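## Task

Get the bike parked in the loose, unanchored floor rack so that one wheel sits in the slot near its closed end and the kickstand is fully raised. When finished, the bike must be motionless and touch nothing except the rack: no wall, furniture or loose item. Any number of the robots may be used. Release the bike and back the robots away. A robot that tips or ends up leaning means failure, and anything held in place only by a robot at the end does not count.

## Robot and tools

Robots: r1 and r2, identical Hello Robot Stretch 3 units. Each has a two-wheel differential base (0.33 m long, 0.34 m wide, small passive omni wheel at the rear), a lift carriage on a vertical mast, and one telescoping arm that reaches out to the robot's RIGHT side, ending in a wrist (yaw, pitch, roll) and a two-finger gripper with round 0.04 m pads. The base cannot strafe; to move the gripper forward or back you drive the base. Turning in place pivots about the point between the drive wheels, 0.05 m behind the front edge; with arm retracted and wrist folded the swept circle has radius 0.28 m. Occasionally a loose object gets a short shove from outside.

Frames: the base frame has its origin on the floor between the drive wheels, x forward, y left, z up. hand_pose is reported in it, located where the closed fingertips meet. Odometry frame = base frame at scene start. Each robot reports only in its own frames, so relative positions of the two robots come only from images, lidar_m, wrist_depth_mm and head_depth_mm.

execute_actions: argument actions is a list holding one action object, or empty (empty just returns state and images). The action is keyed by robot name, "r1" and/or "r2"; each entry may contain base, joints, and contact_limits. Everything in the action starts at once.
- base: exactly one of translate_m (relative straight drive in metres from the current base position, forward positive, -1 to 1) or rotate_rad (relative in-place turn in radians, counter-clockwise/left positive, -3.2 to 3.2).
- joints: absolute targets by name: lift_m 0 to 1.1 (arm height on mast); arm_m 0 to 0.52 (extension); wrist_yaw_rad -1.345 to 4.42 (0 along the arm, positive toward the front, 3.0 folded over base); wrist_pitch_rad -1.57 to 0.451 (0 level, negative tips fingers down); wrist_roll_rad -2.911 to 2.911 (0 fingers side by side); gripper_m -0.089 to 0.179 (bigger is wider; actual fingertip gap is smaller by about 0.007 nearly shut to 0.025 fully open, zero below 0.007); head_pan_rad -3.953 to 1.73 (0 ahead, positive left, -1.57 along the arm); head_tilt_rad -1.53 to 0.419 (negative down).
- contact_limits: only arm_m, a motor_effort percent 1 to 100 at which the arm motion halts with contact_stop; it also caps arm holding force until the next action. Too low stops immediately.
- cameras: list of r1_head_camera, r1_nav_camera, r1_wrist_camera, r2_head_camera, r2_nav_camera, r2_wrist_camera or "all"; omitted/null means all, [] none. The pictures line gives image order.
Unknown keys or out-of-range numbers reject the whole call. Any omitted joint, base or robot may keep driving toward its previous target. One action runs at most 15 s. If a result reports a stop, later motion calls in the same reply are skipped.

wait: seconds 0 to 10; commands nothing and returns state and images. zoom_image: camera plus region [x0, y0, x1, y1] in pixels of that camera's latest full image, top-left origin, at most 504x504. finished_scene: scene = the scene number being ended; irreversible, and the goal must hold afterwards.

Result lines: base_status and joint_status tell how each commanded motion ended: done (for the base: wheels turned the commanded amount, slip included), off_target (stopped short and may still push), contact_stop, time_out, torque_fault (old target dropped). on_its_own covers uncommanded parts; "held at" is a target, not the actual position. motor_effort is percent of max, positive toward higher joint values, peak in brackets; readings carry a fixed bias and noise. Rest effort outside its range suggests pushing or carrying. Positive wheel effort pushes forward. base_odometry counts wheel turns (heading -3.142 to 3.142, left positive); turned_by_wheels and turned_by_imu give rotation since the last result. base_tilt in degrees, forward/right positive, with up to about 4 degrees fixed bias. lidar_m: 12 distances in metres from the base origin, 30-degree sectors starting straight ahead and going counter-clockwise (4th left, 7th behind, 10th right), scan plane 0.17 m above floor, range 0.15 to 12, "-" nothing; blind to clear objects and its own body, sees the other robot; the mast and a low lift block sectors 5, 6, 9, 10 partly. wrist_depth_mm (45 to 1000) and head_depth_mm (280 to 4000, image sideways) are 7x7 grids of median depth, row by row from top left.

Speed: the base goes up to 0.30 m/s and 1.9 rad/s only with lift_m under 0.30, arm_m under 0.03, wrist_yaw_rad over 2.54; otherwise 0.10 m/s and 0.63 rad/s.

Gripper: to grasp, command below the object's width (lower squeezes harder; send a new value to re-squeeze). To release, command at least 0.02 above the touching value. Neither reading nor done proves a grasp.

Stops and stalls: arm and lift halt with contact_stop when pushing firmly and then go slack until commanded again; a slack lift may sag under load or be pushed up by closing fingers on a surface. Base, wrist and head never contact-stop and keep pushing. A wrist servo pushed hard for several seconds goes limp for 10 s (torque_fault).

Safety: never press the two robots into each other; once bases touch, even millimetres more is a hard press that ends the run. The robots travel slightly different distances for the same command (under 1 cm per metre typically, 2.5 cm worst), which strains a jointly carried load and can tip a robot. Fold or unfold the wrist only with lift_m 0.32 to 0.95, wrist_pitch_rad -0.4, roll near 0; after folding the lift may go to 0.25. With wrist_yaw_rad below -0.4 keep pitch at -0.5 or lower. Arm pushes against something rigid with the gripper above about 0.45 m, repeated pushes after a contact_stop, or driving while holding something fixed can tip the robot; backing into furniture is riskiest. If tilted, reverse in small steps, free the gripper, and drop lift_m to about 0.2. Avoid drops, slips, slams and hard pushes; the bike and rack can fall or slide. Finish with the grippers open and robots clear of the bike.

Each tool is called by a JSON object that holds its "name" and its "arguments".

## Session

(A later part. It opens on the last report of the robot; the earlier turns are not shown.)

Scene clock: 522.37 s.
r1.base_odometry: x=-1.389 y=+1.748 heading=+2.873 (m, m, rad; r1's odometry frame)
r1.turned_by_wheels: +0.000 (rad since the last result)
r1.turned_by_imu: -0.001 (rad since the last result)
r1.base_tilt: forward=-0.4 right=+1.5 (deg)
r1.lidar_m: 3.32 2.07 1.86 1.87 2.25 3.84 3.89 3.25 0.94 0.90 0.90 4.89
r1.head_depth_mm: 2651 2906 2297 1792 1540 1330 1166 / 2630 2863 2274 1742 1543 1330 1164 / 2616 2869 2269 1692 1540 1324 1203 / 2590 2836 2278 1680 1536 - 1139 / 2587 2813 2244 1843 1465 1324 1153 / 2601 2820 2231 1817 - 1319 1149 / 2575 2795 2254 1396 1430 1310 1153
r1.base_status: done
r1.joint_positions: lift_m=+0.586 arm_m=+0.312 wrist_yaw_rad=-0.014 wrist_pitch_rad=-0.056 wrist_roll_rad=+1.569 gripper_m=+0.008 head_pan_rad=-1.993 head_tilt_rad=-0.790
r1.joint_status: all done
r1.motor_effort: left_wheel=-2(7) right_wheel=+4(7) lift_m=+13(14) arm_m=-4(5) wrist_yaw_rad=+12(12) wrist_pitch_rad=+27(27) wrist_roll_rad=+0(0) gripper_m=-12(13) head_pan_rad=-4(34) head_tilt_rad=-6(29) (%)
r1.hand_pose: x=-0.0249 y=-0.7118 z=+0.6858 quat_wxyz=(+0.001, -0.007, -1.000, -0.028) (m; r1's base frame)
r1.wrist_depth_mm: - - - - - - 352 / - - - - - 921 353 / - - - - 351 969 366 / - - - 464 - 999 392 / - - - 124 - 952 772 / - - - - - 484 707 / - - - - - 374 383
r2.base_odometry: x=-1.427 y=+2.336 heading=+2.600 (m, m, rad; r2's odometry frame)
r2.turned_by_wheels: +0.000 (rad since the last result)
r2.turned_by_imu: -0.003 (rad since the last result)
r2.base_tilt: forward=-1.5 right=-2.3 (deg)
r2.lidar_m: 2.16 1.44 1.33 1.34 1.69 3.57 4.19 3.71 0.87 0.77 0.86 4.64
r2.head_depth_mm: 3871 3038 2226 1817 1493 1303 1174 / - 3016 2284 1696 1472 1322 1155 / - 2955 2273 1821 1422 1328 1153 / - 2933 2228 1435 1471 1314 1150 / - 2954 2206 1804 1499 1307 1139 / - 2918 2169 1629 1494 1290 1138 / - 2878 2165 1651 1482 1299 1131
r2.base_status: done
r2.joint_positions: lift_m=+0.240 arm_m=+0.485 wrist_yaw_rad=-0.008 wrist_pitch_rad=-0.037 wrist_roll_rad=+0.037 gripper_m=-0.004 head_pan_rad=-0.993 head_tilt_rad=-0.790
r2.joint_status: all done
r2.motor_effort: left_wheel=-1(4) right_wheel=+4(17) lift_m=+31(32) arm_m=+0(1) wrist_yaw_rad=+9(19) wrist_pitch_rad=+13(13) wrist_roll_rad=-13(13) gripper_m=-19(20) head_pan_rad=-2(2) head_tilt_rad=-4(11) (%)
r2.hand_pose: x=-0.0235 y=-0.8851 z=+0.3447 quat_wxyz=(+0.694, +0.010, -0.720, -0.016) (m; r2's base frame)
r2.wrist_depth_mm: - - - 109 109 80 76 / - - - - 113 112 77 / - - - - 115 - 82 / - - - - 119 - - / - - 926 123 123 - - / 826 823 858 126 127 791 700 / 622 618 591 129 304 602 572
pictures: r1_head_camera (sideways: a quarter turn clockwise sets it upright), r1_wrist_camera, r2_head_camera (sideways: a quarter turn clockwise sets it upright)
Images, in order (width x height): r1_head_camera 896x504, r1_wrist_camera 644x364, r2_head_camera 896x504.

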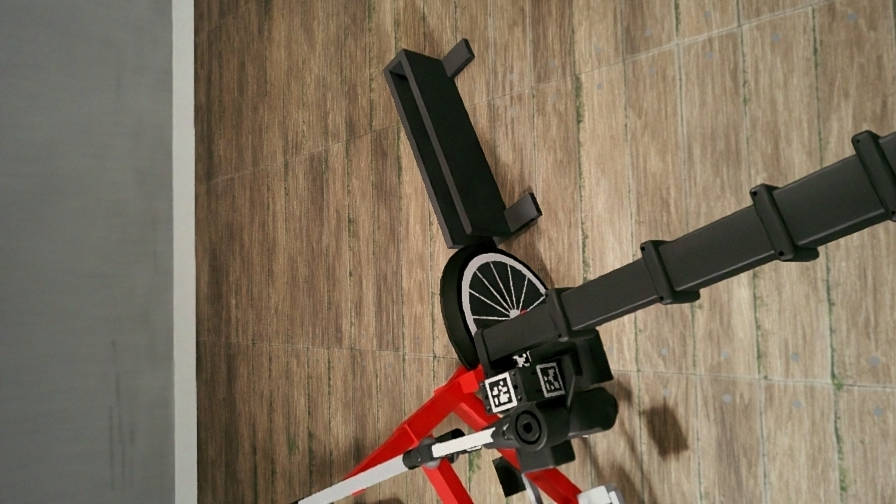

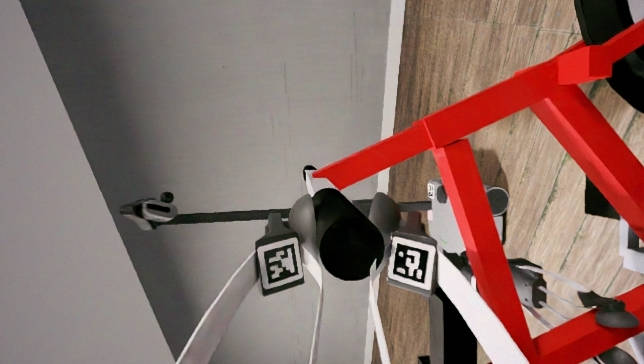

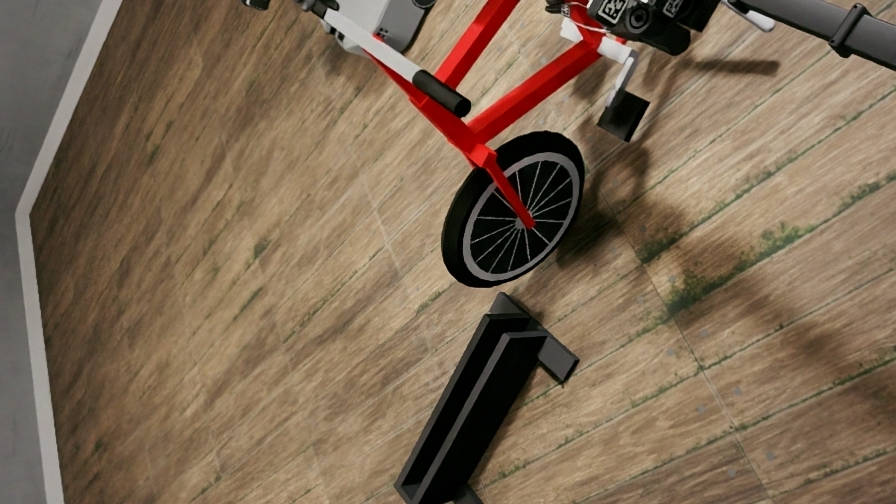

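{"name": "zoom_image", "arguments": {"camera": "r2_head_camera", "region": [380, 130, 630, 400]}}

Region (380, 130, 630, 400) of r2_head_camera's 896x504 image, scaled by 1.867, with more detail than that image has; it fills the left 467 columns of this view, and the rest is white.

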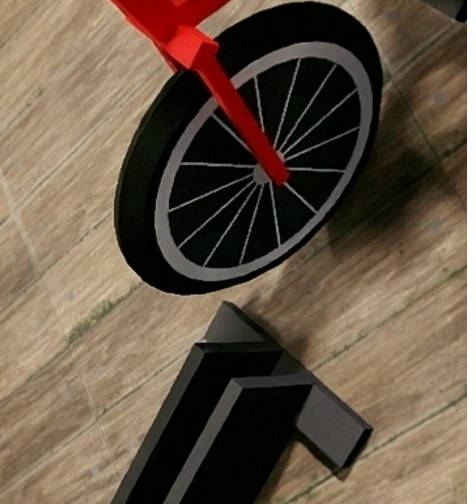

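{"name": "execute_actions", "arguments": {"actions": [{"r1": {"base": {"translate_m": 0.07}, "joints": {"arm_m": 0.335, "lift_m": 0.575}}, "r2": {"joints": {"arm_m": 0.475}}}], "cameras": []}}

{"name": "execute_actions", "arguments": {"actions": [{"r1": {"base": {"translate_m": 0.12}, "joints": {"arm_m": 0.36}}, "r2": {"base": {"translate_m": -0.12}, "joints": {"arm_m": 0.465}}}], "cameras": ["r2_head_camera"]}}

{"name": "execute_actions", "arguments": {"actions": [{"r1": {"base": {"translate_m": -0.05}, "joints": {"arm_m": 0.355, "lift_m": 0.585}}}], "cameras": ["r2_head_camera", "r1_wrist_camera"]}}

Scene clock: 574.23 s.
r1.base_odometry: x=-1.457 y=+1.767 heading=+2.872 (m, m, rad; r1's odometry frame)
r1.turned_by_wheels: +0.000 (rad since the last result)
r1.turned_by_imu: -0.001 (rad since the last result)
r1.base_tilt: forward=-0.4 right=+1.5 (deg)
r1.lidar_m: 3.27 2.05 1.83 1.84 2.23 3.91 3.93 3.25 0.95 0.89 0.88 4.82
r1.head_depth_mm: 2680 2893 2292 1779 1545 1330 1167 / 2660 2881 2283 1746 1547 1324 1165 / 2638 2872 2274 1698 1536 1322 1203 / 2641 2822 2260 1441 1503 - 1137 / 2625 2836 2250 1608 1463 1320 1156 / 2614 2800 2254 1247 1447 1315 1152 / 2583 2811 2168 1720 1282 1315 1151
r1.base_status: done
r1.joint_positions: lift_m=+0.576 arm_m=+0.335 wrist_yaw_rad=-0.023 wrist_pitch_rad=-0.063 wrist_roll_rad=+1.570 gripper_m=+0.008 head_pan_rad=-1.993 head_tilt_rad=-0.790
r1.joint_status: all done
r1.on_its_own: wrist_yaw_rad is at rest, and its effort (+18) is outside its rest range (-12 to +12)
r1.motor_effort: left_wheel=-7(8) right_wheel=+9(9) lift_m=+13(13) arm_m=+0(4) wrist_yaw_rad=+18(19) wrist_pitch_rad=+30(30) wrist_roll_rad=-1(0) gripper_m=-12(11) head_pan_rad=-3(4) head_tilt_rad=-7(6) (%)
r1.hand_pose: x=-0.0273 y=-0.7341 z=+0.6740 quat_wxyz=(+0.000, -0.012, -0.999, -0.032) (m; r1's base frame)
r1.wrist_depth_mm: - - - - - 332 332 / - - - - 334 989 335 / - - - 340 - - 366 / - - - 218 - 936 720 / - - - 128 579 469 726 / - - - - - 359 358 / - - - - 429 359 676
r2.base_odometry: x=-1.427 y=+2.336 heading=+2.599 (m, m, rad; r2's odometry frame)
r2.turned_by_wheels: +0.000 (rad since the last result)
r2.turned_by_imu: -0.001 (rad since the last result)
r2.base_tilt: forward=-1.4 right=-2.2 (deg)
r2.lidar_m: 2.17 1.44 1.33 1.34 1.69 3.57 4.16 3.71 0.87 0.77 0.83 4.64
r2.head_depth_mm: 3822 3090 2309 1806 1487 1300 1184 / - 3029 2265 1197 1502 1317 1157 / - 2973 2252 1761 1412 1315 1153 / - 2944 2267 1768 1490 1321 1144 / - 2930 2229 1809 1500 1305 1135 / - 2843 2219 1644 1502 1293 1139 / 3953 2843 2193 1653 1487 1294 1133
r2.base_status: not commanded
r2.joint_positions: lift_m=+0.240 arm_m=+0.475 wrist_yaw_rad=-0.020 wrist_pitch_rad=-0.036 wrist_roll_rad=+0.037 gripper_m=-0.004 head_pan_rad=-0.993 head_tilt_rad=-0.790
r2.joint_status: all done
r2.on_its_own: wrist_yaw_rad is at rest, and its effort (+22) is outside its rest range (-12 to +12)
r2.motor_effort: left_wheel=-4(3) right_wheel=+10(11) lift_m=+31(31) arm_m=-6(16) wrist_yaw_rad=+22(23) wrist_pitch_rad=+12(13) wrist_roll_rad=-13(13) gripper_m=-21(19) head_pan_rad=-3(2) head_tilt_rad=-3(3) (%)
r2.hand_pose: x=-0.0265 y=-0.8756 z=+0.3449 quat_wxyz=(+0.694, +0.006, -0.720, -0.020) (m; r2's base frame)
r2.wrist_depth_mm: - - - 105 105 82 72 / - - - - 109 109 74 / - - - - 113 - 82 / - - - - 116 - - / - - - 137 121 - 967 / 816 798 840 126 125 785 701 / 620 620 603 131 296 612 574
pictures: none
No camera images: the call's "cameras" was empty. Leave "cameras" out to get every camera's image.

Scene clock: 576.60 s.
r1.base_odometry: x=-1.572 y=+1.799 heading=+2.872 (m, m, rad; r1's odometry frame)
r1.turned_by_wheels: +0.000 (rad since the last result)
r1.turned_by_imu: +0.000 (rad since the last result)
r1.base_tilt: forward=-0.4 right=+1.5 (deg)
r1.lidar_m: 3.22 2.00 1.80 1.80 2.18 4.03 4.04 3.31 0.97 0.88 0.88 4.71
r1.head_depth_mm: 2703 2894 2293 1784 1556 1329 1166 / 2665 2891 2286 1741 1542 1328 1160 / 2680 2866 2278 1739 1540 1327 1201 / 2642 2853 2258 1470 1538 - 1140 / 2636 2853 2234 1401 1475 1306 1157 / 2600 2844 2247 1771 1459 1313 1153 / 2617 2793 2177 1743 1290 1313 1149
r1.base_status: done
r1.joint_positions: lift_m=+0.576 arm_m=+0.360 wrist_yaw_rad=-0.052 wrist_pitch_rad=-0.069 wrist_roll_rad=+1.570 gripper_m=+0.008 head_pan_rad=-1.993 head_tilt_rad=-0.790
r1.joint_status: all done
r1.on_its_own: wrist_yaw_rad is held at -0.042, not at your +0.000, by its stall guard, which is not easing now; wrist_pitch_rad is at rest, and its effort (+33) is outside its rest range (-20 to +32)
r1.motor_effort: left_wheel=-2(5) right_wheel=+2(14) lift_m=+13(13) arm_m=+5(6) wrist_yaw_rad=+9(20) wrist_pitch_rad=+33(33) wrist_roll_rad=-1(0) gripper_m=-11(12) head_pan_rad=-4(3) head_tilt_rad=-6(5) (%)
r1.hand_pose: x=-0.0347 y=-0.7582 z=+0.6725 quat_wxyz=(+0.000, -0.026, -0.999, -0.035) (m; r1's base frame)
r1.wrist_depth_mm: - - - - - 332 333 / - - - - 334 946 336 / - - - 345 - - 364 / - - - - - 923 737 / - - - 127 - 452 755 / - - - - - 344 357 / - - - - - 335 337
r2.base_odometry: x=-1.324 y=+2.274 heading=+2.599 (m, m, rad; r2's odometry frame)
r2.turned_by_wheels: +0.000 (rad since the last result)
r2.turned_by_imu: +0.000 (rad since the last result)
r2.base_tilt: forward=-1.4 right=-2.3 (deg)
r2.lidar_m: 2.24 1.49 1.37 1.39 1.75 3.67 4.07 3.65 0.87 0.77 0.80 4.74
r2.head_depth_mm: 3766 3073 2297 1821 1461 1304 1183 / - 3032 2275 1177 1487 1319 1158 / - 2999 2252 1788 1374 1315 1147 / - 2912 2210 1698 1474 1315 1146 / - 2959 2204 1788 1502 1293 1141 / - 2865 2199 1641 1488 1299 1129 / - 2883 2203 1646 1477 1288 1127
r2.base_status: done
r2.joint_positions: lift_m=+0.240 arm_m=+0.465 wrist_yaw_rad=-0.001 wrist_pitch_rad=-0.037 wrist_roll_rad=+0.037 gripper_m=-0.004 head_pan_rad=-0.993 head_tilt_rad=-0.790
r2.joint_status: all done
r2.motor_effort: left_wheel=+0(7) right_wheel=+2(9) lift_m=+31(31) arm_m=+6(15) wrist_yaw_rad=+2(23) wrist_pitch_rad=+12(13) wrist_roll_rad=-13(13) gripper_m=-18(21) head_pan_rad=-2(2) head_tilt_rad=-4(4) (%)
r2.hand_pose: x=-0.0218 y=-0.8648 z=+0.3448 quat_wxyz=(+0.694, +0.013, -0.720, -0.014) (m; r2's base frame)
r2.wrist_depth_mm: - - - 101 102 75 70 / - - - - 106 105 72 / - - - - 109 - 75 / - - - - 114 - - / - - - 119 120 - - / 818 826 844 123 124 788 699 / 638 619 586 128 300 608 175
pictures: r2_head_camera (sideways: a quarter turn clockwise sets it upright)
Images, in order (width x height): r2_head_camera 896x504.

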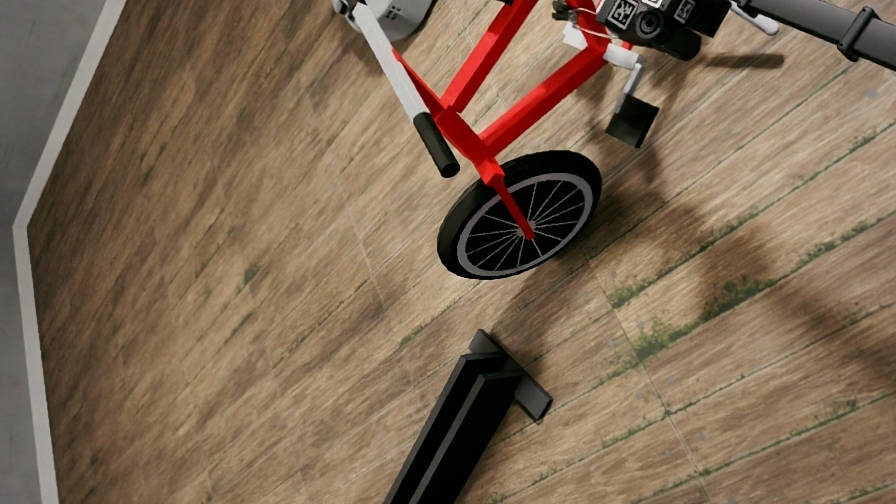

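Scene clock: 578.20 s.
r1.base_odometry: x=-1.524 y=+1.785 heading=+2.872 (m, m, rad; r1's odometry frame)
r1.turned_by_wheels: +0.000 (rad since the last result)
r1.turned_by_imu: +0.000 (rad since the last result)
r1.base_tilt: forward=-0.4 right=+1.5 (deg)
r1.lidar_m: 3.23 2.02 1.81 1.82 2.20 3.99 4.01 3.27 0.96 0.94 0.90 4.75
r1.head_depth_mm: 2688 2904 2298 1794 1548 1330 1164 / 2691 2843 2272 1728 1541 1326 1163 / 2675 2872 2280 1694 1545 1323 1203 / 2630 2891 2249 1783 1530 - 1135 / 2621 2832 2261 1878 1482 1321 1161 / 2618 2833 2251 1769 1457 1314 1155 / 2581 2822 2160 1740 1417 1315 1153
r1.base_status: done
r1.joint_positions: lift_m=+0.584 arm_m=+0.355 wrist_yaw_rad=-0.037 wrist_pitch_rad=-0.056 wrist_roll_rad=+1.570 gripper_m=+0.008 head_pan_rad=-1.993 head_tilt_rad=-0.790
r1.joint_status: all done
r1.on_its_own: wrist_yaw_rad is held at -0.042, not at your +0.000, by its stall guard, which is not easing now
r1.motor_effort: left_wheel=+3(6) right_wheel=-2(5) lift_m=+43(49) arm_m=-1(6) wrist_yaw_rad=-5(9) wrist_pitch_rad=+27(39) wrist_roll_rad=+0(1) gripper_m=-10(13) head_pan_rad=-4(3) head_tilt_rad=-7(6) (%)
r1.hand_pose: x=-0.0308 y=-0.7544 z=+0.6841 quat_wxyz=(+0.000, -0.019, -0.999, -0.028) (m; r1's base frame)
r1.wrist_depth_mm: - - - - - - 343 / - - - - - 339 335 / - - - - 344 - 352 / - - - 345 - - 758 / - - - 123 - 953 762 / - - - - - 360 702 / - - - - - 342 348
r2.base_odometry: x=-1.324 y=+2.274 heading=+2.600 (m, m, rad; r2's odometry frame)
r2.turned_by_wheels: +0.000 (rad since the last result)
r2.turned_by_imu: +0.000 (rad since the last result)
r2.base_tilt: forward=-1.5 right=-2.3 (deg)
r2.lidar_m: 2.23 1.49 1.37 1.39 1.75 3.69 4.05 3.65 0.87 0.77 0.82 4.75
r2.head_depth_mm: 3775 3081 2230 1846 1396 1296 1182 / - 2994 2301 1192 1464 1329 1160 / - 2950 2254 1801 1382 1318 1158 / - 2920 2271 1809 1455 1300 1146 / - 2907 2214 1808 1504 1303 1142 / - 2830 2209 1644 1497 1297 1141 / - 2828 2188 1671 1497 1287 1125
r2.base_status: not commanded
r2.joint_positions: lift_m=+0.240 arm_m=+0.465 wrist_yaw_rad=+0.013 wrist_pitch_rad=-0.037 wrist_roll_rad=+0.037 gripper_m=-0.004 head_pan_rad=-0.993 head_tilt_rad=-0.790
r2.joint_status: not commanded
r2.on_its_own: wrist_yaw_rad is at rest, and its effort (-14) is outside its rest range (-12 to +12)
r2.motor_effort: left_wheel=+3(3) right_wheel=-6(5) lift_m=+31(31) arm_m=+6(6) wrist_yaw_rad=-14(14) wrist_pitch_rad=+12(12) wrist_roll_rad=-13(13) gripper_m=-20(20) head_pan_rad=-3(2) head_tilt_rad=-4(3) (%)
r2.hand_pose: x=-0.0182 y=-0.8648 z=+0.3449 quat_wxyz=(+0.694, +0.017, -0.720, -0.009) (m; r2's base frame)
r2.wrist_depth_mm: - - - 102 102 75 70 / - - - - 106 106 72 / - - - - 110 - 75 / - - - - 115 - - / - - - 119 963 - - / 827 807 845 124 701 786 697 / 640 618 586 127 295 602 552
pictures: r1_wrist_camera, r2_head_camera (sideways: a quarter turn clockwise sets it upright)
Images, in order (width x height): r1_wrist_camera 644x364, r2_head_camera 896x504.

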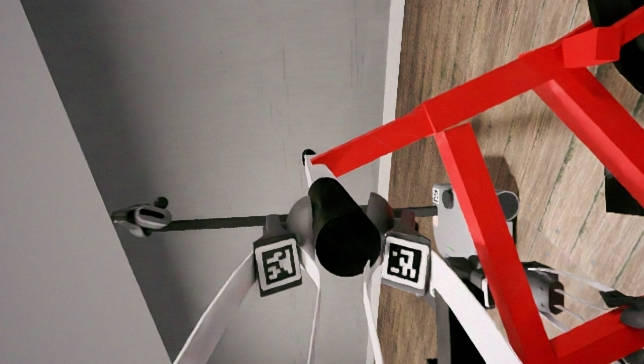

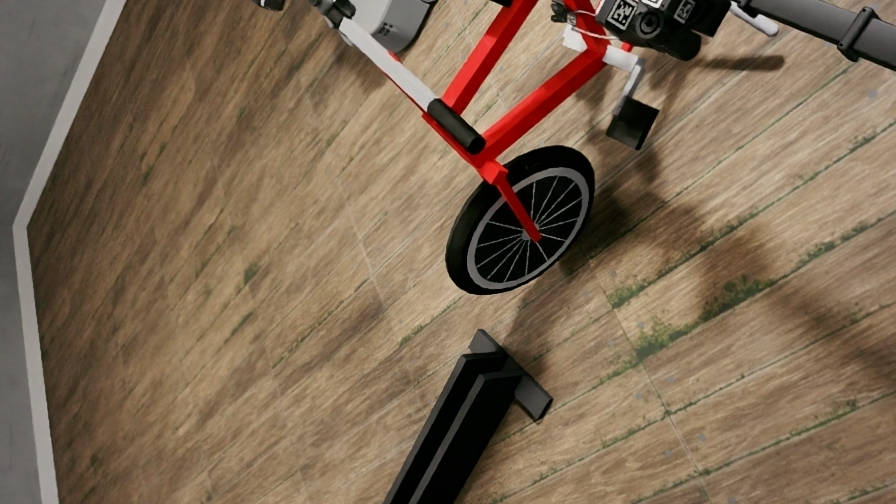

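{"name": "execute_actions", "arguments": {"actions": [{"r1": {"base": {"translate_m": -0.2}, "joints": {"lift_m": 0.578}}, "r2": {"base": {"translate_m": 0.2}}}], "cameras": ["r2_head_camera", "r1_head_camera"]}}

Scene clock: 597.00 s.
r1.base_odometry: x=-1.331 y=+1.732 heading=+2.873 (m, m, rad; r1's odometry frame)
r1.turned_by_wheels: +0.000 (rad since the last result)
r1.turned_by_imu: -0.001 (rad since the last result)
r1.base_tilt: forward=-0.4 right=+1.4 (deg)
r1.lidar_m: 3.36 2.09 1.88 1.88 2.27 3.79 3.81 3.22 0.97 0.94 0.91 4.93
r1.head_depth_mm: 2629 2921 2289 1850 1547 1332 1161 / 2593 2888 2297 1740 1543 1324 1164 / 2594 2846 2288 1696 1539 1325 1204 / 2574 2838 2272 1619 1544 - 1139 / 2582 2807 2278 1870 1475 1310 1159 / 2566 2800 2267 1245 1465 1311 1146 / 2539 2777 2171 1720 1462 1308 1146
r1.base_status: done
r1.joint_positions: lift_m=+0.579 arm_m=+0.355 wrist_yaw_rad=-0.036 wrist_pitch_rad=-0.036 wrist_roll_rad=+1.570 gripper_m=+0.008 head_pan_rad=-1.993 head_tilt_rad=-0.790
r1.joint_status: all done
r1.on_its_own: wrist_yaw_rad is held at -0.042, not at your +0.000, by its stall guard, which is not easing now
r1.motor_effort: left_wheel=+4(4) right_wheel=-3(9) lift_m=+9(42) arm_m=-1(2) wrist_yaw_rad=-4(6) wrist_pitch_rad=+17(27) wrist_roll_rad=-1(0) gripper_m=-9(10) head_pan_rad=-4(3) head_tilt_rad=-6(7) (%)
r1.hand_pose: x=-0.0307 y=-0.7551 z=+0.6839 quat_wxyz=(+0.000, -0.018, -1.000, -0.018) (m; r1's base frame)
r1.wrist_depth_mm: - - - - - - 337 / - - - - - 337 335 / - - - - 341 983 350 / - - - - - 965 781 / - - - 123 - 952 769 / - - - - - 367 711 / - - - - - 351 351
r2.base_odometry: x=-1.495 y=+2.377 heading=+2.600 (m, m, rad; r2's odometry frame)
r2.turned_by_wheels: +0.000 (rad since the last result)
r2.turned_by_imu: -0.002 (rad since the last result)
r2.base_tilt: forward=-1.4 right=-2.2 (deg)
r2.lidar_m: 2.12 1.40 1.30 1.31 1.65 3.49 4.25 3.73 0.86 0.76 0.83 4.57
r2.head_depth_mm: 3791 3058 2304 1844 1479 1304 1177 / - 2961 2311 1704 1501 1315 1158 / - 2969 2259 1808 1396 1311 1151 / - 2958 2257 1466 1466 1316 1151 / - 2913 2192 1798 1466 1301 1136 / - 2855 2211 1630 1508 1296 1133 / 3893 2845 2174 1664 1498 1290 1131
r2.base_status: done
r2.joint_positions: lift_m=+0.240 arm_m=+0.465 wrist_yaw_rad=+0.010 wrist_pitch_rad=-0.037 wrist_roll_rad=+0.037 gripper_m=-0.004 head_pan_rad=-0.993 head_tilt_rad=-0.790
r2.joint_status: not commanded
r2.motor_effort: left_wheel=+3(6) right_wheel=-6(9) lift_m=+31(31) arm_m=+6(6) wrist_yaw_rad=-11(14) wrist_pitch_rad=+12(12) wrist_roll_rad=-13(13) gripper_m=-19(20) head_pan_rad=-2(3) head_tilt_rad=-4(4) (%)
r2.hand_pose: x=-0.0189 y=-0.8648 z=+0.3449 quat_wxyz=(+0.694, +0.017, -0.720, -0.010) (m; r2's base frame)
r2.wrist_depth_mm: - - - 104 104 75 70 / - - - - 108 107 72 / - - - - 111 - 75 / - - - - 115 - - / - - - 120 120 - - / 830 817 849 124 124 782 701 / 623 627 584 128 304 602 579
pictures: r1_head_camera (sideways: a quarter turn clockwise sets it upright), r2_head_camera (sideways: a quarter turn clockwise sets it upright)
Images, in order (width x height): r1_head_camera 896x504, r2_head_camera 896x504.

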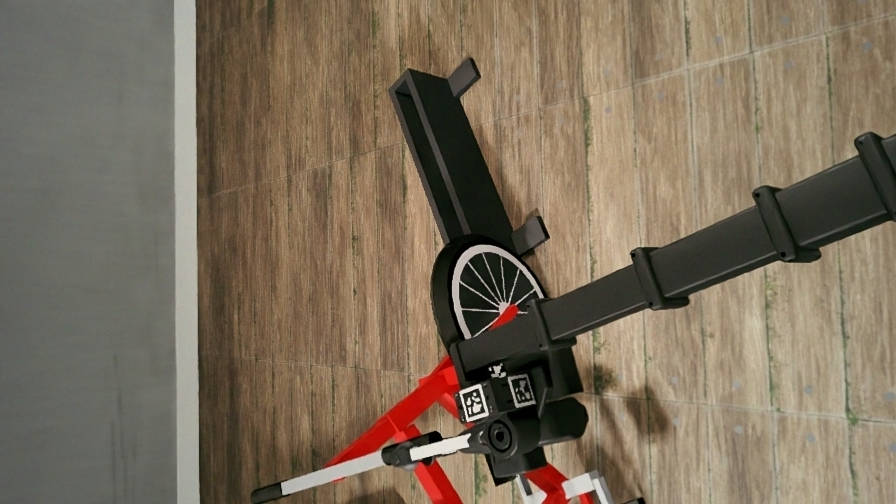

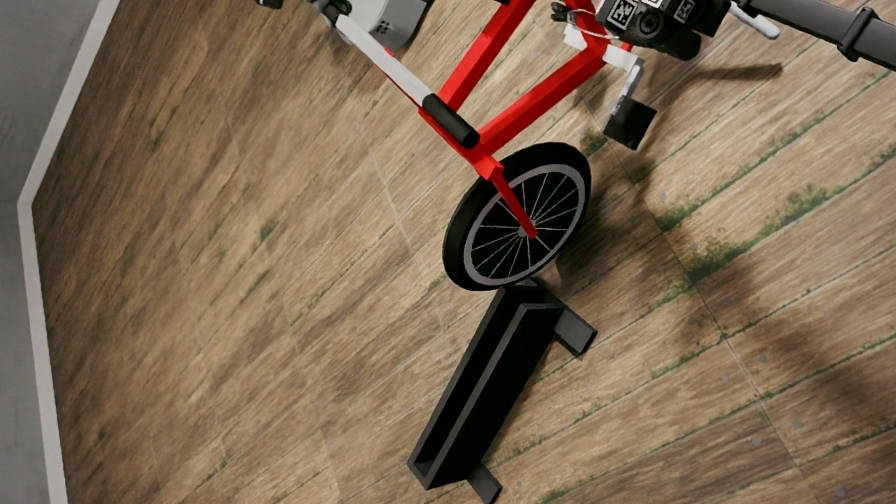

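{"name": "zoom_image", "arguments": {"camera": "r2_head_camera", "region": [420, 180, 620, 380]}}

{"name": "zoom_image", "arguments": {"camera": "r1_head_camera", "region": [380, 150, 580, 350]}}

Region (420, 180, 620, 380) of r2_head_camera's 896x504 image, scaled by 2.520, with more detail than that image has.

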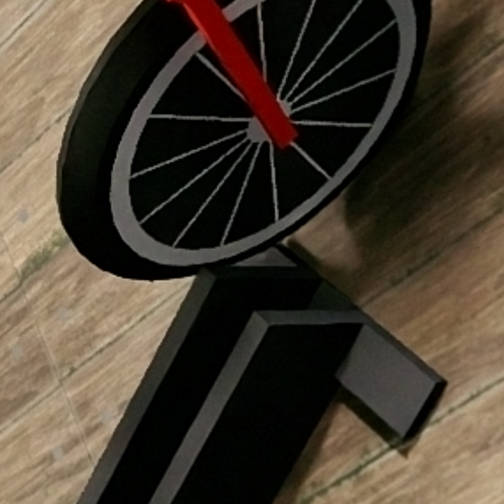

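Region (380, 150, 580, 350) of r1_head_camera's 896x504 image, scaled by 2.520, with more detail than that image has.

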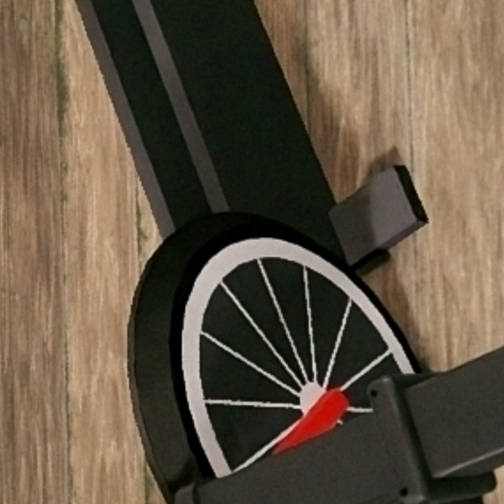

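{"name": "execute_actions", "arguments": {"actions": [{"r1": {"base": {"translate_m": 0.07}, "joints": {"arm_m": 0.365, "lift_m": 0.565}}}], "cameras": []}}

{"name": "execute_actions", "arguments": {"actions": [{"r1": {"base": {"translate_m": 0.14}, "joints": {"arm_m": 0.415}}, "r2": {"base": {"translate_m": -0.14}, "joints": {"arm_m": 0.447}}}], "cameras": []}}

{"name": "execute_actions", "arguments": {"actions": [{"r1": {"base": {"translate_m": -0.065}, "joints": {"arm_m": 0.405, "lift_m": 0.58}}}], "cameras": ["r2_head_camera", "r1_wrist_camera", "r1_head_camera"]}}

Scene clock: 652.93 s.
r1.base_odometry: x=-1.399 y=+1.751 heading=+2.872 (m, m, rad; r1's odometry frame)
r1.turned_by_wheels: +0.000 (rad since the last result)
r1.turned_by_imu: -0.001 (rad since the last result)
r1.base_tilt: forward=-0.4 right=+1.4 (deg)
r1.lidar_m: 3.30 2.07 1.85 1.86 2.24 3.86 3.89 3.24 0.97 0.90 0.90 4.88
r1.head_depth_mm: 2663 2902 2306 1787 1546 1331 1165 / 2642 2858 2298 1741 1536 1331 1164 / 2617 2846 2298 1701 1541 1322 1206 / 2611 2847 2247 1469 1514 1349 1139 / 2589 2816 2261 1382 1490 1304 1156 / 2571 2810 2168 1759 1459 1316 1154 / 2556 2814 2234 1740 1285 1311 1152
r1.base_status: done
r1.joint_positions: lift_m=+0.566 arm_m=+0.365 wrist_yaw_rad=-0.059 wrist_pitch_rad=-0.049 wrist_roll_rad=+1.570 gripper_m=+0.008 head_pan_rad=-1.993 head_tilt_rad=-0.790
r1.joint_status: all done
r1.on_its_own: wrist_yaw_rad is held at -0.042, not at your +0.000, by its stall guard, which is not easing now; wrist_yaw_rad is at rest, and its effort (+14) is outside its rest range (-12 to +12)
r1.motor_effort: left_wheel=-5(7) right_wheel=+6(6) lift_m=+12(11) arm_m=+3(8) wrist_yaw_rad=+14(14) wrist_pitch_rad=+23(24) wrist_roll_rad=+0(1) gripper_m=-11(10) head_pan_rad=-4(3) head_tilt_rad=-6(6) (%)
r1.hand_pose: x=-0.0364 y=-0.7640 z=+0.6675 quat_wxyz=(+0.000, -0.030, -0.999, -0.025) (m; r1's base frame)
r1.wrist_depth_mm: - - - - - 321 323 / - - - - 327 999 328 / - - - 334 - 965 739 / - - - 200 - 928 746 / - - - 126 578 443 712 / - - - - - 349 343 / - - - - - 335 342
r2.base_odometry: x=-1.495 y=+2.377 heading=+2.599 (m, m, rad; r2's odometry frame)
r2.turned_by_wheels: +0.000 (rad since the last result)
r2.turned_by_imu: -0.002 (rad since the last result)
r2.base_tilt: forward=-1.5 right=-2.3 (deg)
r2.lidar_m: 2.11 1.40 1.30 1.31 1.65 3.49 4.24 3.71 0.86 0.76 0.80 4.55
r2.head_depth_mm: 3799 3077 2281 1842 1510 1299 1173 / - 3047 2273 1142 1507 1324 1154 / - 2964 2257 1782 1376 1316 1158 / - 2919 2256 1762 1474 1310 1141 / - 2935 2189 1785 1484 1302 1140 / - 2853 2213 1630 1497 1287 1148 / 3919 2833 2160 1655 1497 1285 1127
r2.base_status: not commanded
r2.joint_positions: lift_m=+0.240 arm_m=+0.465 wrist_yaw_rad=-0.008 wrist_pitch_rad=-0.038 wrist_roll_rad=+0.037 gripper_m=-0.004 head_pan_rad=-0.993 head_tilt_rad=-0.790
r2.joint_status: not commanded
r2.motor_effort: left_wheel=-2(3) right_wheel=+6(7) lift_m=+31(31) arm_m=+7(8) wrist_yaw_rad=+9(17) wrist_pitch_rad=+13(13) wrist_roll_rad=-13(13) gripper_m=-19(20) head_pan_rad=-2(3) head_tilt_rad=-4(4) (%)
r2.hand_pose: x=-0.0235 y=-0.8647 z=+0.3447 quat_wxyz=(+0.694, +0.010, -0.720, -0.017) (m; r2's base frame)
r2.wrist_depth_mm: - - - 102 102 78 69 / - - - - 106 106 70 / - - - - 109 - 78 / - - - - 113 - - / - - - 122 119 - 968 / 825 813 865 123 123 804 704 / 623 618 592 127 297 603 575
pictures: none
No camera images: the call's "cameras" was empty. Leave "cameras" out to get every camera's image.

Scene clock: 655.67 s.
r1.base_odometry: x=-1.534 y=+1.788 heading=+2.872 (m, m, rad; r1's odometry frame)
r1.turned_by_wheels: +0.000 (rad since the last result)
r1.turned_by_imu: +0.000 (rad since the last result)
r1.base_tilt: forward=-0.4 right=+1.5 (deg)
r1.lidar_m: 3.25 2.02 1.81 1.81 2.19 3.99 4.03 3.30 1.01 0.89 0.89 4.74
r1.head_depth_mm: 2680 2880 2301 1803 1541 1327 1167 / 2674 2861 2298 1730 1543 1325 1164 / 2670 2862 2292 1693 1544 1327 1201 / 2654 2823 2247 1458 1532 1355 1140 / 2633 2826 2258 1382 1488 1303 1155 / 2613 2813 2124 1869 1487 1312 1158 / 2592 2808 2246 1191 1421 1310 1152
r1.base_status: done
r1.joint_positions: lift_m=+0.566 arm_m=+0.414 wrist_yaw_rad=-0.052 wrist_pitch_rad=-0.072 wrist_roll_rad=+1.572 gripper_m=+0.008 head_pan_rad=-1.993 head_tilt_rad=-0.790
r1.joint_status: all done
r1.on_its_own: wrist_yaw_rad is held at -0.042, not at your +0.000, by its stall guard, which is not easing now; wrist_pitch_rad is at rest, and its effort (+34) is outside its rest range (-20 to +32)
r1.motor_effort: left_wheel=-1(5) right_wheel=+2(11) lift_m=+12(13) arm_m=+6(10) wrist_yaw_rad=+7(14) wrist_pitch_rad=+34(34) wrist_roll_rad=-1(1) gripper_m=-12(12) head_pan_rad=-4(3) head_tilt_rad=-6(7) (%)
r1.hand_pose: x=-0.0346 y=-0.8129 z=+0.6617 quat_wxyz=(-0.001, -0.026, -0.999, -0.036) (m; r1's base frame)
r1.wrist_depth_mm: - - - - 313 334 308 / - - - 322 321 974 335 / - - - - - 926 727 / - - - 173 - 889 714 / - - - 126 304 314 696 / - - - - - 309 312 / - - - - - 311 357
r2.base_odometry: x=-1.376 y=+2.305 heading=+2.600 (m, m, rad; r2's odometry frame)
r2.turned_by_wheels: +0.000 (rad since the last result)
r2.turned_by_imu: +0.000 (rad since the last result)
r2.base_tilt: forward=-1.4 right=-2.3 (deg)
r2.lidar_m: 2.20 1.46 1.35 1.37 1.72 3.62 4.11 3.66 0.86 0.76 0.76 4.68
r2.head_depth_mm: 3810 3115 2305 1818 1228 1280 1179 / - 3027 2276 1063 1455 1312 1162 / - 2982 2258 1257 1379 1309 1160 / - 2911 2262 1495 1445 1301 1140 / - 2947 2245 1800 1521 1302 1136 / - 2860 2189 1622 1492 1294 1140 / - 2824 2167 1660 1492 1281 1130
r2.base_status: done
r2.joint_positions: lift_m=+0.240 arm_m=+0.446 wrist_yaw_rad=+0.068 wrist_pitch_rad=-0.039 wrist_roll_rad=+0.034 gripper_m=-0.004 head_pan_rad=-0.993 head_tilt_rad=-0.790
r2.joint_status: all done
r2.on_its_own: wrist_yaw_rad is held at +0.048, not at your +0.000, by its stall guard, which is not easing now; wrist_yaw_rad is at rest, and its effort (-23) is outside its rest range (-12 to +12)
r2.motor_effort: left_wheel=+4(10) right_wheel=-5(25) lift_m=+30(31) arm_m=+12(15) wrist_yaw_rad=-23(51) wrist_pitch_rad=+13(14) wrist_roll_rad=-12(13) gripper_m=-21(23) head_pan_rad=-2(2) head_tilt_rad=-3(4) (%)
r2.hand_pose: x=-0.0040 y=-0.8457 z=+0.3443 quat_wxyz=(+0.695, +0.038, -0.718, +0.009) (m; r2's base frame)
r2.wrist_depth_mm: - - - 96 96 67 63 / - - - - 100 98 64 / - - - - 104 - 68 / - - - 959 109 - 83 / - - - 116 984 - 972 / 817 796 861 119 710 797 705 / 627 613 582 125 290 600 588
pictures: none
No camera images: the call's "cameras" was empty. Leave "cameras" out to get every camera's image.

Scene clock: 657.37 s.
r1.base_odometry: x=-1.471 y=+1.771 heading=+2.873 (m, m, rad; r1's odometry frame)
r1.turned_by_wheels: +0.001 (rad since the last result)
r1.turned_by_imu: +0.000 (rad since the last result)
r1.base_tilt: forward=-0.4 right=+1.5 (deg)
r1.lidar_m: 3.27 2.04 1.83 1.84 2.22 3.94 3.95 3.27 1.00 0.91 0.91 4.81
r1.head_depth_mm: 2681 2904 2294 1799 1552 1328 1162 / 2661 2883 2302 1748 1547 1328 1158 / 2633 2852 2280 1696 1530 1328 1203 / 2615 2869 2269 1547 1538 1382 1140 / 2614 2841 2264 1446 1498 1306 1158 / 2572 2827 2245 1577 1496 1314 1153 / 2589 2804 2167 1742 1432 1313 1151
r1.base_status: done
r1.joint_positions: lift_m=+0.579 arm_m=+0.405 wrist_yaw_rad=-0.023 wrist_pitch_rad=-0.060 wrist_roll_rad=+1.572 gripper_m=+0.008 head_pan_rad=-1.993 head_tilt_rad=-0.790
r1.joint_status: all done
r1.on_its_own: wrist_yaw_rad is held at -0.042, not at your +0.000, by its stall guard, which is not easing now; wrist_yaw_rad is at rest, and its effort (-17) is outside its rest range (-12 to +12)
r1.motor_effort: left_wheel=+10(11) right_wheel=-10(11) lift_m=+43(48) arm_m=+3(4) wrist_yaw_rad=-17(15) wrist_pitch_rad=+29(43) wrist_roll_rad=-1(1) gripper_m=-8(13) head_pan_rad=-3(4) head_tilt_rad=-6(7) (%)
r1.hand_pose: x=-0.0271 y=-0.8040 z=+0.6781 quat_wxyz=(+0.000, -0.011, -0.999, -0.031) (m; r1's base frame)
r1.wrist_depth_mm: - - - - - 927 322 / - - - - 332 887 323 / - - - - - 973 730 / - - - 215 - 932 760 / - - - 119 - 560 766 / - - - - - 326 475 / - - - - - 327 326
r2.base_odometry: x=-1.376 y=+2.305 heading=+2.600 (m, m, rad; r2's odometry frame)
r2.turned_by_wheels: +0.000 (rad since the last result)
r2.turned_by_imu: +0.000 (rad since the last result)
r2.base_tilt: forward=-1.4 right=-2.3 (deg)
r2.lidar_m: 2.20 1.46 1.35 1.37 1.72 3.64 4.09 3.69 0.86 0.76 0.78 4.70
r2.head_depth_mm: 3835 3011 2305 1847 1235 1279 1166 / - 3034 2295 1065 1423 1323 1158 / - 2929 2232 1839 1366 1311 1158 / - 2926 2233 1804 1423 1310 1147 / - 2922 2203 1802 1513 1301 1140 / - 2877 2223 1613 1502 1299 1139 / - 2838 2193 1653 1494 1293 1124
r2.base_status: not commanded
r2.joint_positions: lift_m=+0.240 arm_m=+0.446 wrist_yaw_rad=+0.088 wrist_pitch_rad=-0.038 wrist_roll_rad=+0.033 gripper_m=-0.004 head_pan_rad=-0.993 head_tilt_rad=-0.790
r2.joint_status: not commanded
r2.on_its_own: wrist_yaw_rad is held at +0.048, not at your +0.000, by its stall guard, which is still easing
r2.motor_effort: left_wheel=+7(7) right_wheel=-15(16) lift_m=+30(30) arm_m=+12(12) wrist_yaw_rad=-45(46) wrist_pitch_rad=+13(13) wrist_roll_rad=-11(12) gripper_m=-23(23) head_pan_rad=-2(3) head_tilt_rad=-3(4) (%)
r2.hand_pose: x=+0.0010 y=-0.8453 z=+0.3446 quat_wxyz=(+0.695, +0.045, -0.717, +0.017) (m; r2's base frame)
r2.wrist_depth_mm: - - - 97 96 63 63 / - - - - 100 98 65 / - - - - 104 - 67 / - - - 993 109 - 80 / - - - 115 978 - 984 / 833 806 843 120 798 784 695 / 630 616 585 125 291 607 585
pictures: r1_head_camera (sideways: a quarter turn clockwise sets it upright), r1_wrist_camera, r2_head_camera (sideways: a quarter turn clockwise sets it upright)
Images, in order (width x height): r1_head_camera 896x504, r1_wrist_camera 644x364, r2_head_camera 896x504.

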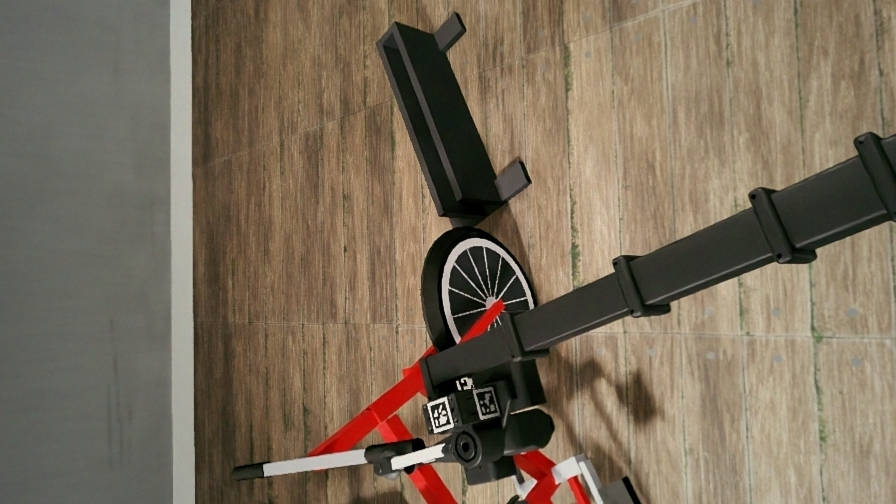

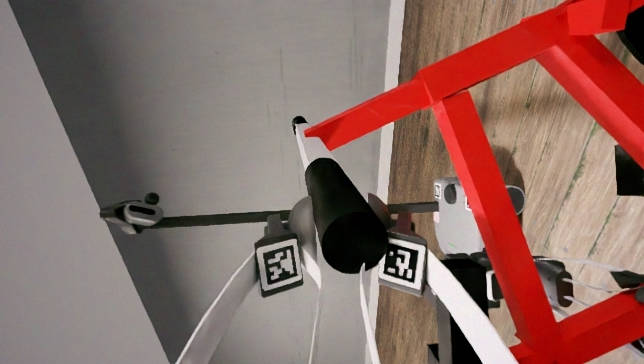

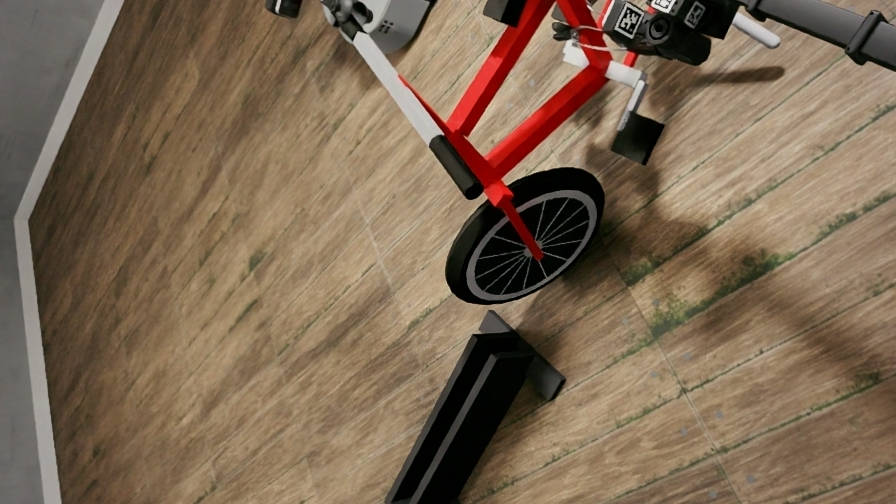

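{"name": "execute_actions", "arguments": {"actions": [{"r1": {"base": {"translate_m": -0.03}, "joints": {"wrist_yaw_rad": -0.02}}, "r2": {"joints": {"wrist_yaw_rad": 0.085}}}], "cameras": ["r2_head_camera", "r1_wrist_camera", "r1_head_camera"]}}

Scene clock: 669.50 s.
r1.base_odometry: x=-1.442 y=+1.763 heading=+2.873 (m, m, rad; r1's odometry frame)
r1.turned_by_wheels: +0.000 (rad since the last result)
r1.turned_by_imu: -0.001 (rad since the last result)
r1.base_tilt: forward=-0.5 right=+1.3 (deg)
r1.lidar_m: 3.30 2.05 1.84 1.85 2.23 3.89 3.93 3.26 1.01 0.93 0.91 4.82
r1.head_depth_mm: 2661 2884 2316 1799 1546 1325 1167 / 2628 2884 2271 1743 1543 1331 1160 / 2629 2860 2281 1683 1542 1319 1200 / 2642 2833 2266 1692 1544 1374 1141 / 2604 2840 2275 1459 1498 1304 1153 / 2566 2829 2254 1918 1496 1315 1152 / 2570 2820 2140 1723 1423 1312 1148
r1.base_status: done
r1.joint_positions: lift_m=+0.579 arm_m=+0.405 wrist_yaw_rad=-0.013 wrist_pitch_rad=-0.035 wrist_roll_rad=+1.572 gripper_m=+0.008 head_pan_rad=-1.993 head_tilt_rad=-0.790
r1.joint_status: all done
r1.motor_effort: left_wheel=+4(11) right_wheel=-5(13) lift_m=+41(42) arm_m=+3(3) wrist_yaw_rad=-7(17) wrist_pitch_rad=+17(28) wrist_roll_rad=-1(1) gripper_m=-7(10) head_pan_rad=-4(3) head_tilt_rad=-7(8) (%)
r1.hand_pose: x=-0.0246 y=-0.8049 z=+0.6845 quat_wxyz=(+0.000, -0.006, -1.000, -0.018) (m; r1's base frame)
r1.wrist_depth_mm: - - - - - - 319 / - - - - - 325 320 / - - - - 338 998 764 / - - - - - 945 769 / - - - 118 - 962 793 / - - - - - 329 698 / - - - - - 336 325
r2.base_odometry: x=-1.376 y=+2.305 heading=+2.600 (m, m, rad; r2's odometry frame)
r2.turned_by_wheels: +0.000 (rad since the last result)
r2.turned_by_imu: -0.002 (rad since the last result)
r2.base_tilt: forward=-1.5 right=-2.3 (deg)
r2.lidar_m: 2.20 1.46 1.35 1.37 1.72 3.61 4.09 3.67 0.86 0.75 0.80 4.69
r2.head_depth_mm: 3824 2981 1905 1856 1212 1273 1182 / - 3006 2289 1690 1457 1312 1157 / - 2955 2254 1831 1418 1319 1157 / - 2968 2252 1798 1419 1307 1155 / - 2893 2222 1789 1520 1297 1144 / - 2874 2191 1619 1515 1292 1141 / - 2840 2182 1676 1490 1287 1122
r2.base_status: not commanded
r2.joint_positions: lift_m=+0.240 arm_m=+0.446 wrist_yaw_rad=+0.159 wrist_pitch_rad=-0.037 wrist_roll_rad=+0.031 gripper_m=-0.004 head_pan_rad=-0.993 head_tilt_rad=-0.790
r2.joint_status: wrist_yaw_rad off_target (ended at +0.159, target +0.085)
r2.on_its_own: wrist_yaw_rad is held at +0.141, not at your +0.085, by its stall guard, which is not easing now; wrist_yaw_rad is at rest, and its effort (-21) is outside its rest range (-12 to +12)
r2.motor_effort: left_wheel=+3(7) right_wheel=-8(14) lift_m=+30(30) arm_m=+11(12) wrist_yaw_rad=-21(49) wrist_pitch_rad=+12(13) wrist_roll_rad=-10(11) gripper_m=-20(22) head_pan_rad=-2(3) head_tilt_rad=-3(3) (%)
r2.hand_pose: x=+0.0191 y=-0.8432 z=+0.3449 quat_wxyz=(+0.695, +0.070, -0.714, +0.042) (m; r2's base frame)
r2.wrist_depth_mm: - - - 97 94 62 60 / - - - - 98 95 61 / - - - - 102 158 64 / - - - - 107 - 156 / - - - 115 548 - 969 / 809 813 859 119 119 790 719 / 171 622 589 125 290 614 607
pictures: r1_head_camera (sideways: a quarter turn clockwise sets it upright), r1_wrist_camera, r2_head_camera (sideways: a quarter turn clockwise sets it upright)
Images, in order (width x height): r1_head_camera 896x504, r1_wrist_camera 644x364, r2_head_camera 896x504.

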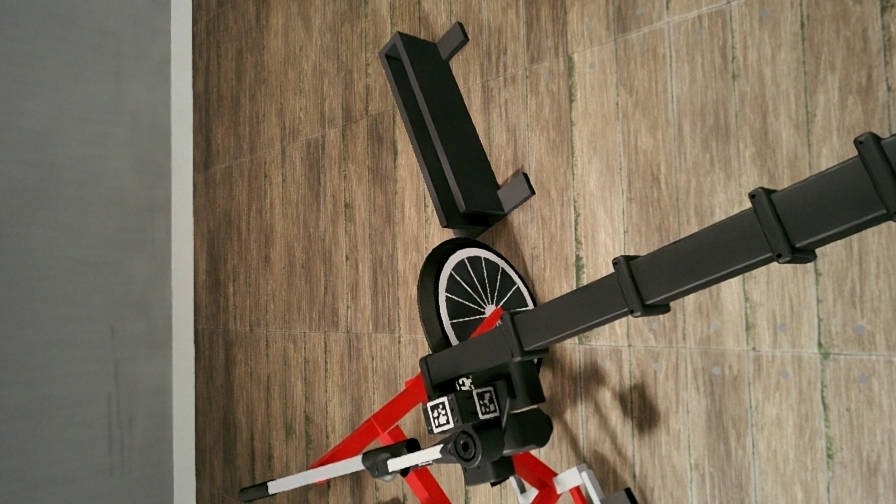

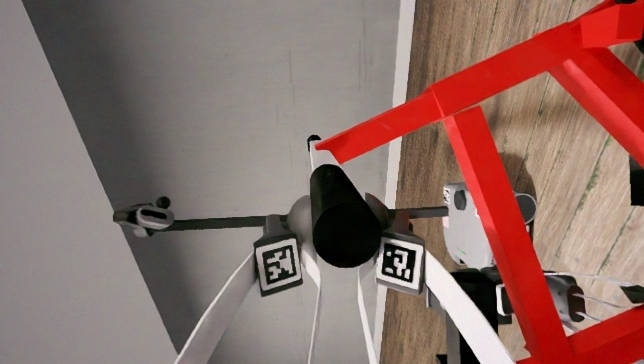

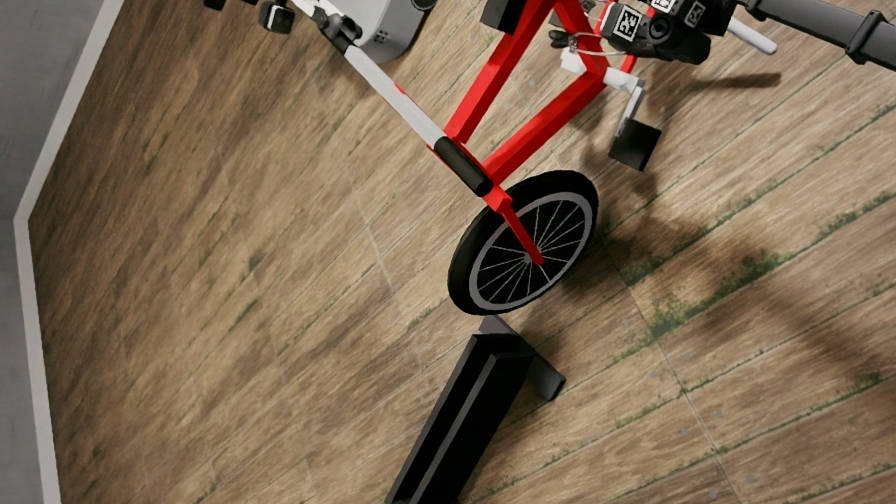

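{"name": "execute_actions", "arguments": {"actions": [{"r1": {"base": {"translate_m": -0.12}}, "r2": {"base": {"translate_m": 0.135}, "joints": {"wrist_yaw_rad": 0.10}}}], "cameras": ["r2_head_camera", "r1_wrist_camera", "r1_head_camera"]}}

Scene clock: 682.07 s.
r1.base_odometry: x=-1.327 y=+1.731 heading=+2.873 (m, m, rad; r1's odometry frame)
r1.turned_by_wheels: +0.000 (rad since the last result)
r1.turned_by_imu: -0.002 (rad since the last result)
r1.base_tilt: forward=-0.4 right=+1.4 (deg)
r1.lidar_m: 3.35 2.09 1.88 1.88 2.28 3.79 3.81 3.19 1.02 0.97 0.93 4.93
r1.head_depth_mm: 2610 2878 2292 1832 1545 1329 1163 / 2602 2896 2294 1743 1551 1325 1162 / 2608 2841 2289 1693 1541 1321 1203 / 2569 2834 2257 1640 1542 1373 1142 / 2583 2787 2258 1454 1493 1304 1161 / 2542 2801 2269 1929 1483 1316 1159 / 2520 2752 2222 1713 1456 1311 1150
r1.base_status: done
r1.joint_positions: lift_m=+0.579 arm_m=+0.405 wrist_yaw_rad=-0.025 wrist_pitch_rad=-0.025 wrist_roll_rad=+1.572 gripper_m=+0.008 head_pan_rad=-1.993 head_tilt_rad=-0.790
r1.joint_status: not commanded
r1.motor_effort: left_wheel=-1(12) right_wheel=+1(11) lift_m=+40(41) arm_m=+4(4) wrist_yaw_rad=+3(17) wrist_pitch_rad=+12(17) wrist_roll_rad=-1(1) gripper_m=-6(7) head_pan_rad=-4(4) head_tilt_rad=-5(6) (%)
r1.hand_pose: x=-0.0278 y=-0.8051 z=+0.6872 quat_wxyz=(+0.000, -0.013, -1.000, -0.013) (m; r1's base frame)
r1.wrist_depth_mm: - - - - - - 332 / - - - - - 325 323 / - - - - 331 964 350 / - - - 347 - 989 804 / - - - 114 - 988 786 / - - - - - 341 716 / - - - - - 331 347
r2.base_odometry: x=-1.491 y=+2.375 heading=+2.599 (m, m, rad; r2's odometry frame)
r2.turned_by_wheels: -0.001 (rad since the last result)
r2.turned_by_imu: -0.003 (rad since the last result)
r2.base_tilt: forward=-1.4 right=-2.4 (deg)
r2.lidar_m: 2.12 1.41 1.30 1.31 1.65 3.46 4.21 3.73 0.85 0.75 0.80 4.56
r2.head_depth_mm: 3839 3038 2135 1846 1291 1283 1166 / - 3013 2291 1699 1470 1305 1165 / - 3003 2253 1804 1370 1312 1145 / - 2975 2260 1822 1430 1300 1148 / - 2906 2225 1807 1484 1306 1142 / - 2889 2180 1618 1501 1298 1133 / 3898 2871 2183 1639 1488 1295 1137
r2.base_status: done
r2.joint_positions: lift_m=+0.240 arm_m=+0.446 wrist_yaw_rad=+0.064 wrist_pitch_rad=-0.036 wrist_roll_rad=+0.029 gripper_m=-0.004 head_pan_rad=-0.993 head_tilt_rad=-0.790
r2.joint_status: wrist_yaw_rad off_target (ended at +0.064, target +0.100)
r2.on_its_own: right_wheel is at rest, and its effort (+26) is outside its rest range (-18 to +18); wrist_yaw_rad is at rest, and its effort (+41) is outside its rest range (-12 to +12)
r2.motor_effort: left_wheel=-11(14) right_wheel=+26(31) lift_m=+29(30) arm_m=+14(14) wrist_yaw_rad=+41(40) wrist_pitch_rad=+12(12) wrist_roll_rad=-10(10) gripper_m=-21(21) head_pan_rad=-2(3) head_tilt_rad=-4(4) (%)
r2.hand_pose: x=-0.0053 y=-0.8457 z=+0.3451 quat_wxyz=(+0.697, +0.036, -0.716, +0.009) (m; r2's base frame)
r2.wrist_depth_mm: - - - 97 97 96 63 / - - - - 101 100 65 / - - - - 103 - 75 / - - - - 107 - - / - - - 126 112 - 982 / 815 814 825 118 116 801 710 / 629 617 584 122 295 619 607
pictures: r1_head_camera (sideways: a quarter turn clockwise sets it upright), r1_wrist_camera, r2_head_camera (sideways: a quarter turn clockwise sets it upright)
Images, in order (width x height): r1_head_camera 896x504, r1_wrist_camera 644x364, r2_head_camera 896x504.

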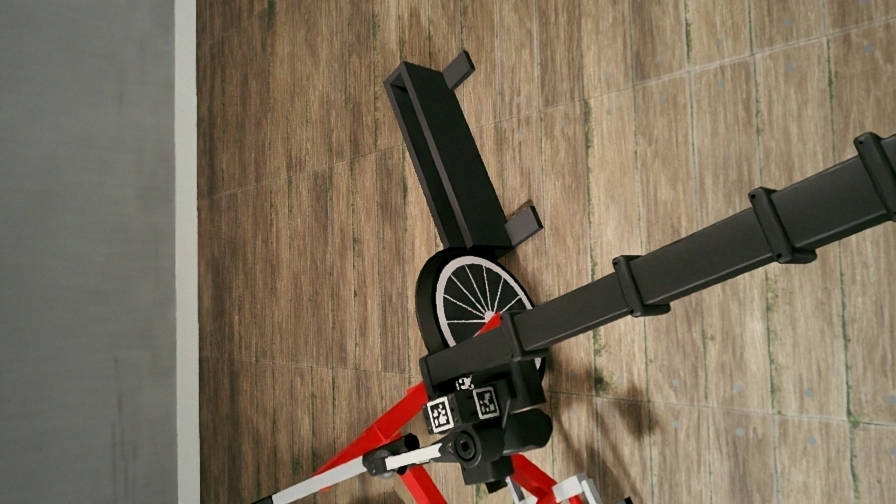

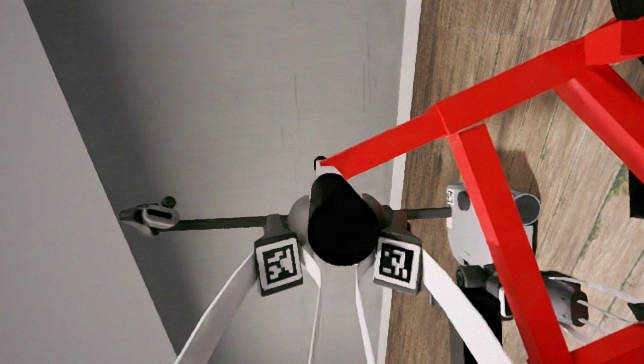

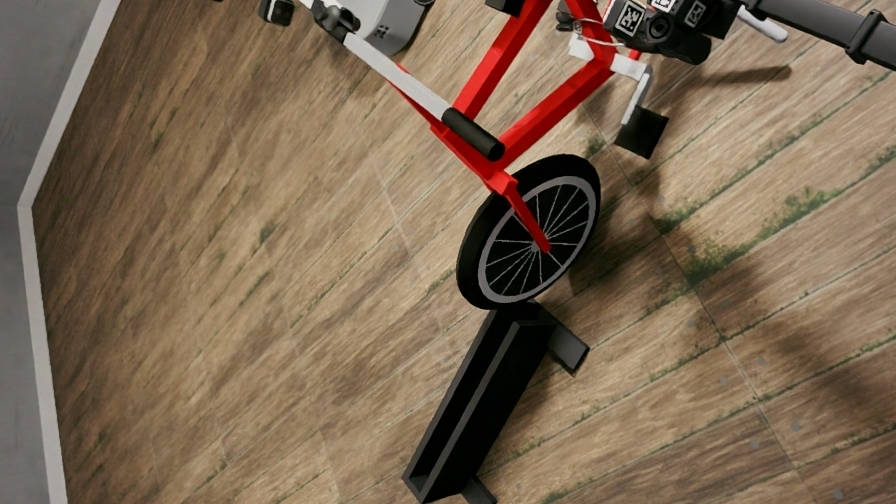

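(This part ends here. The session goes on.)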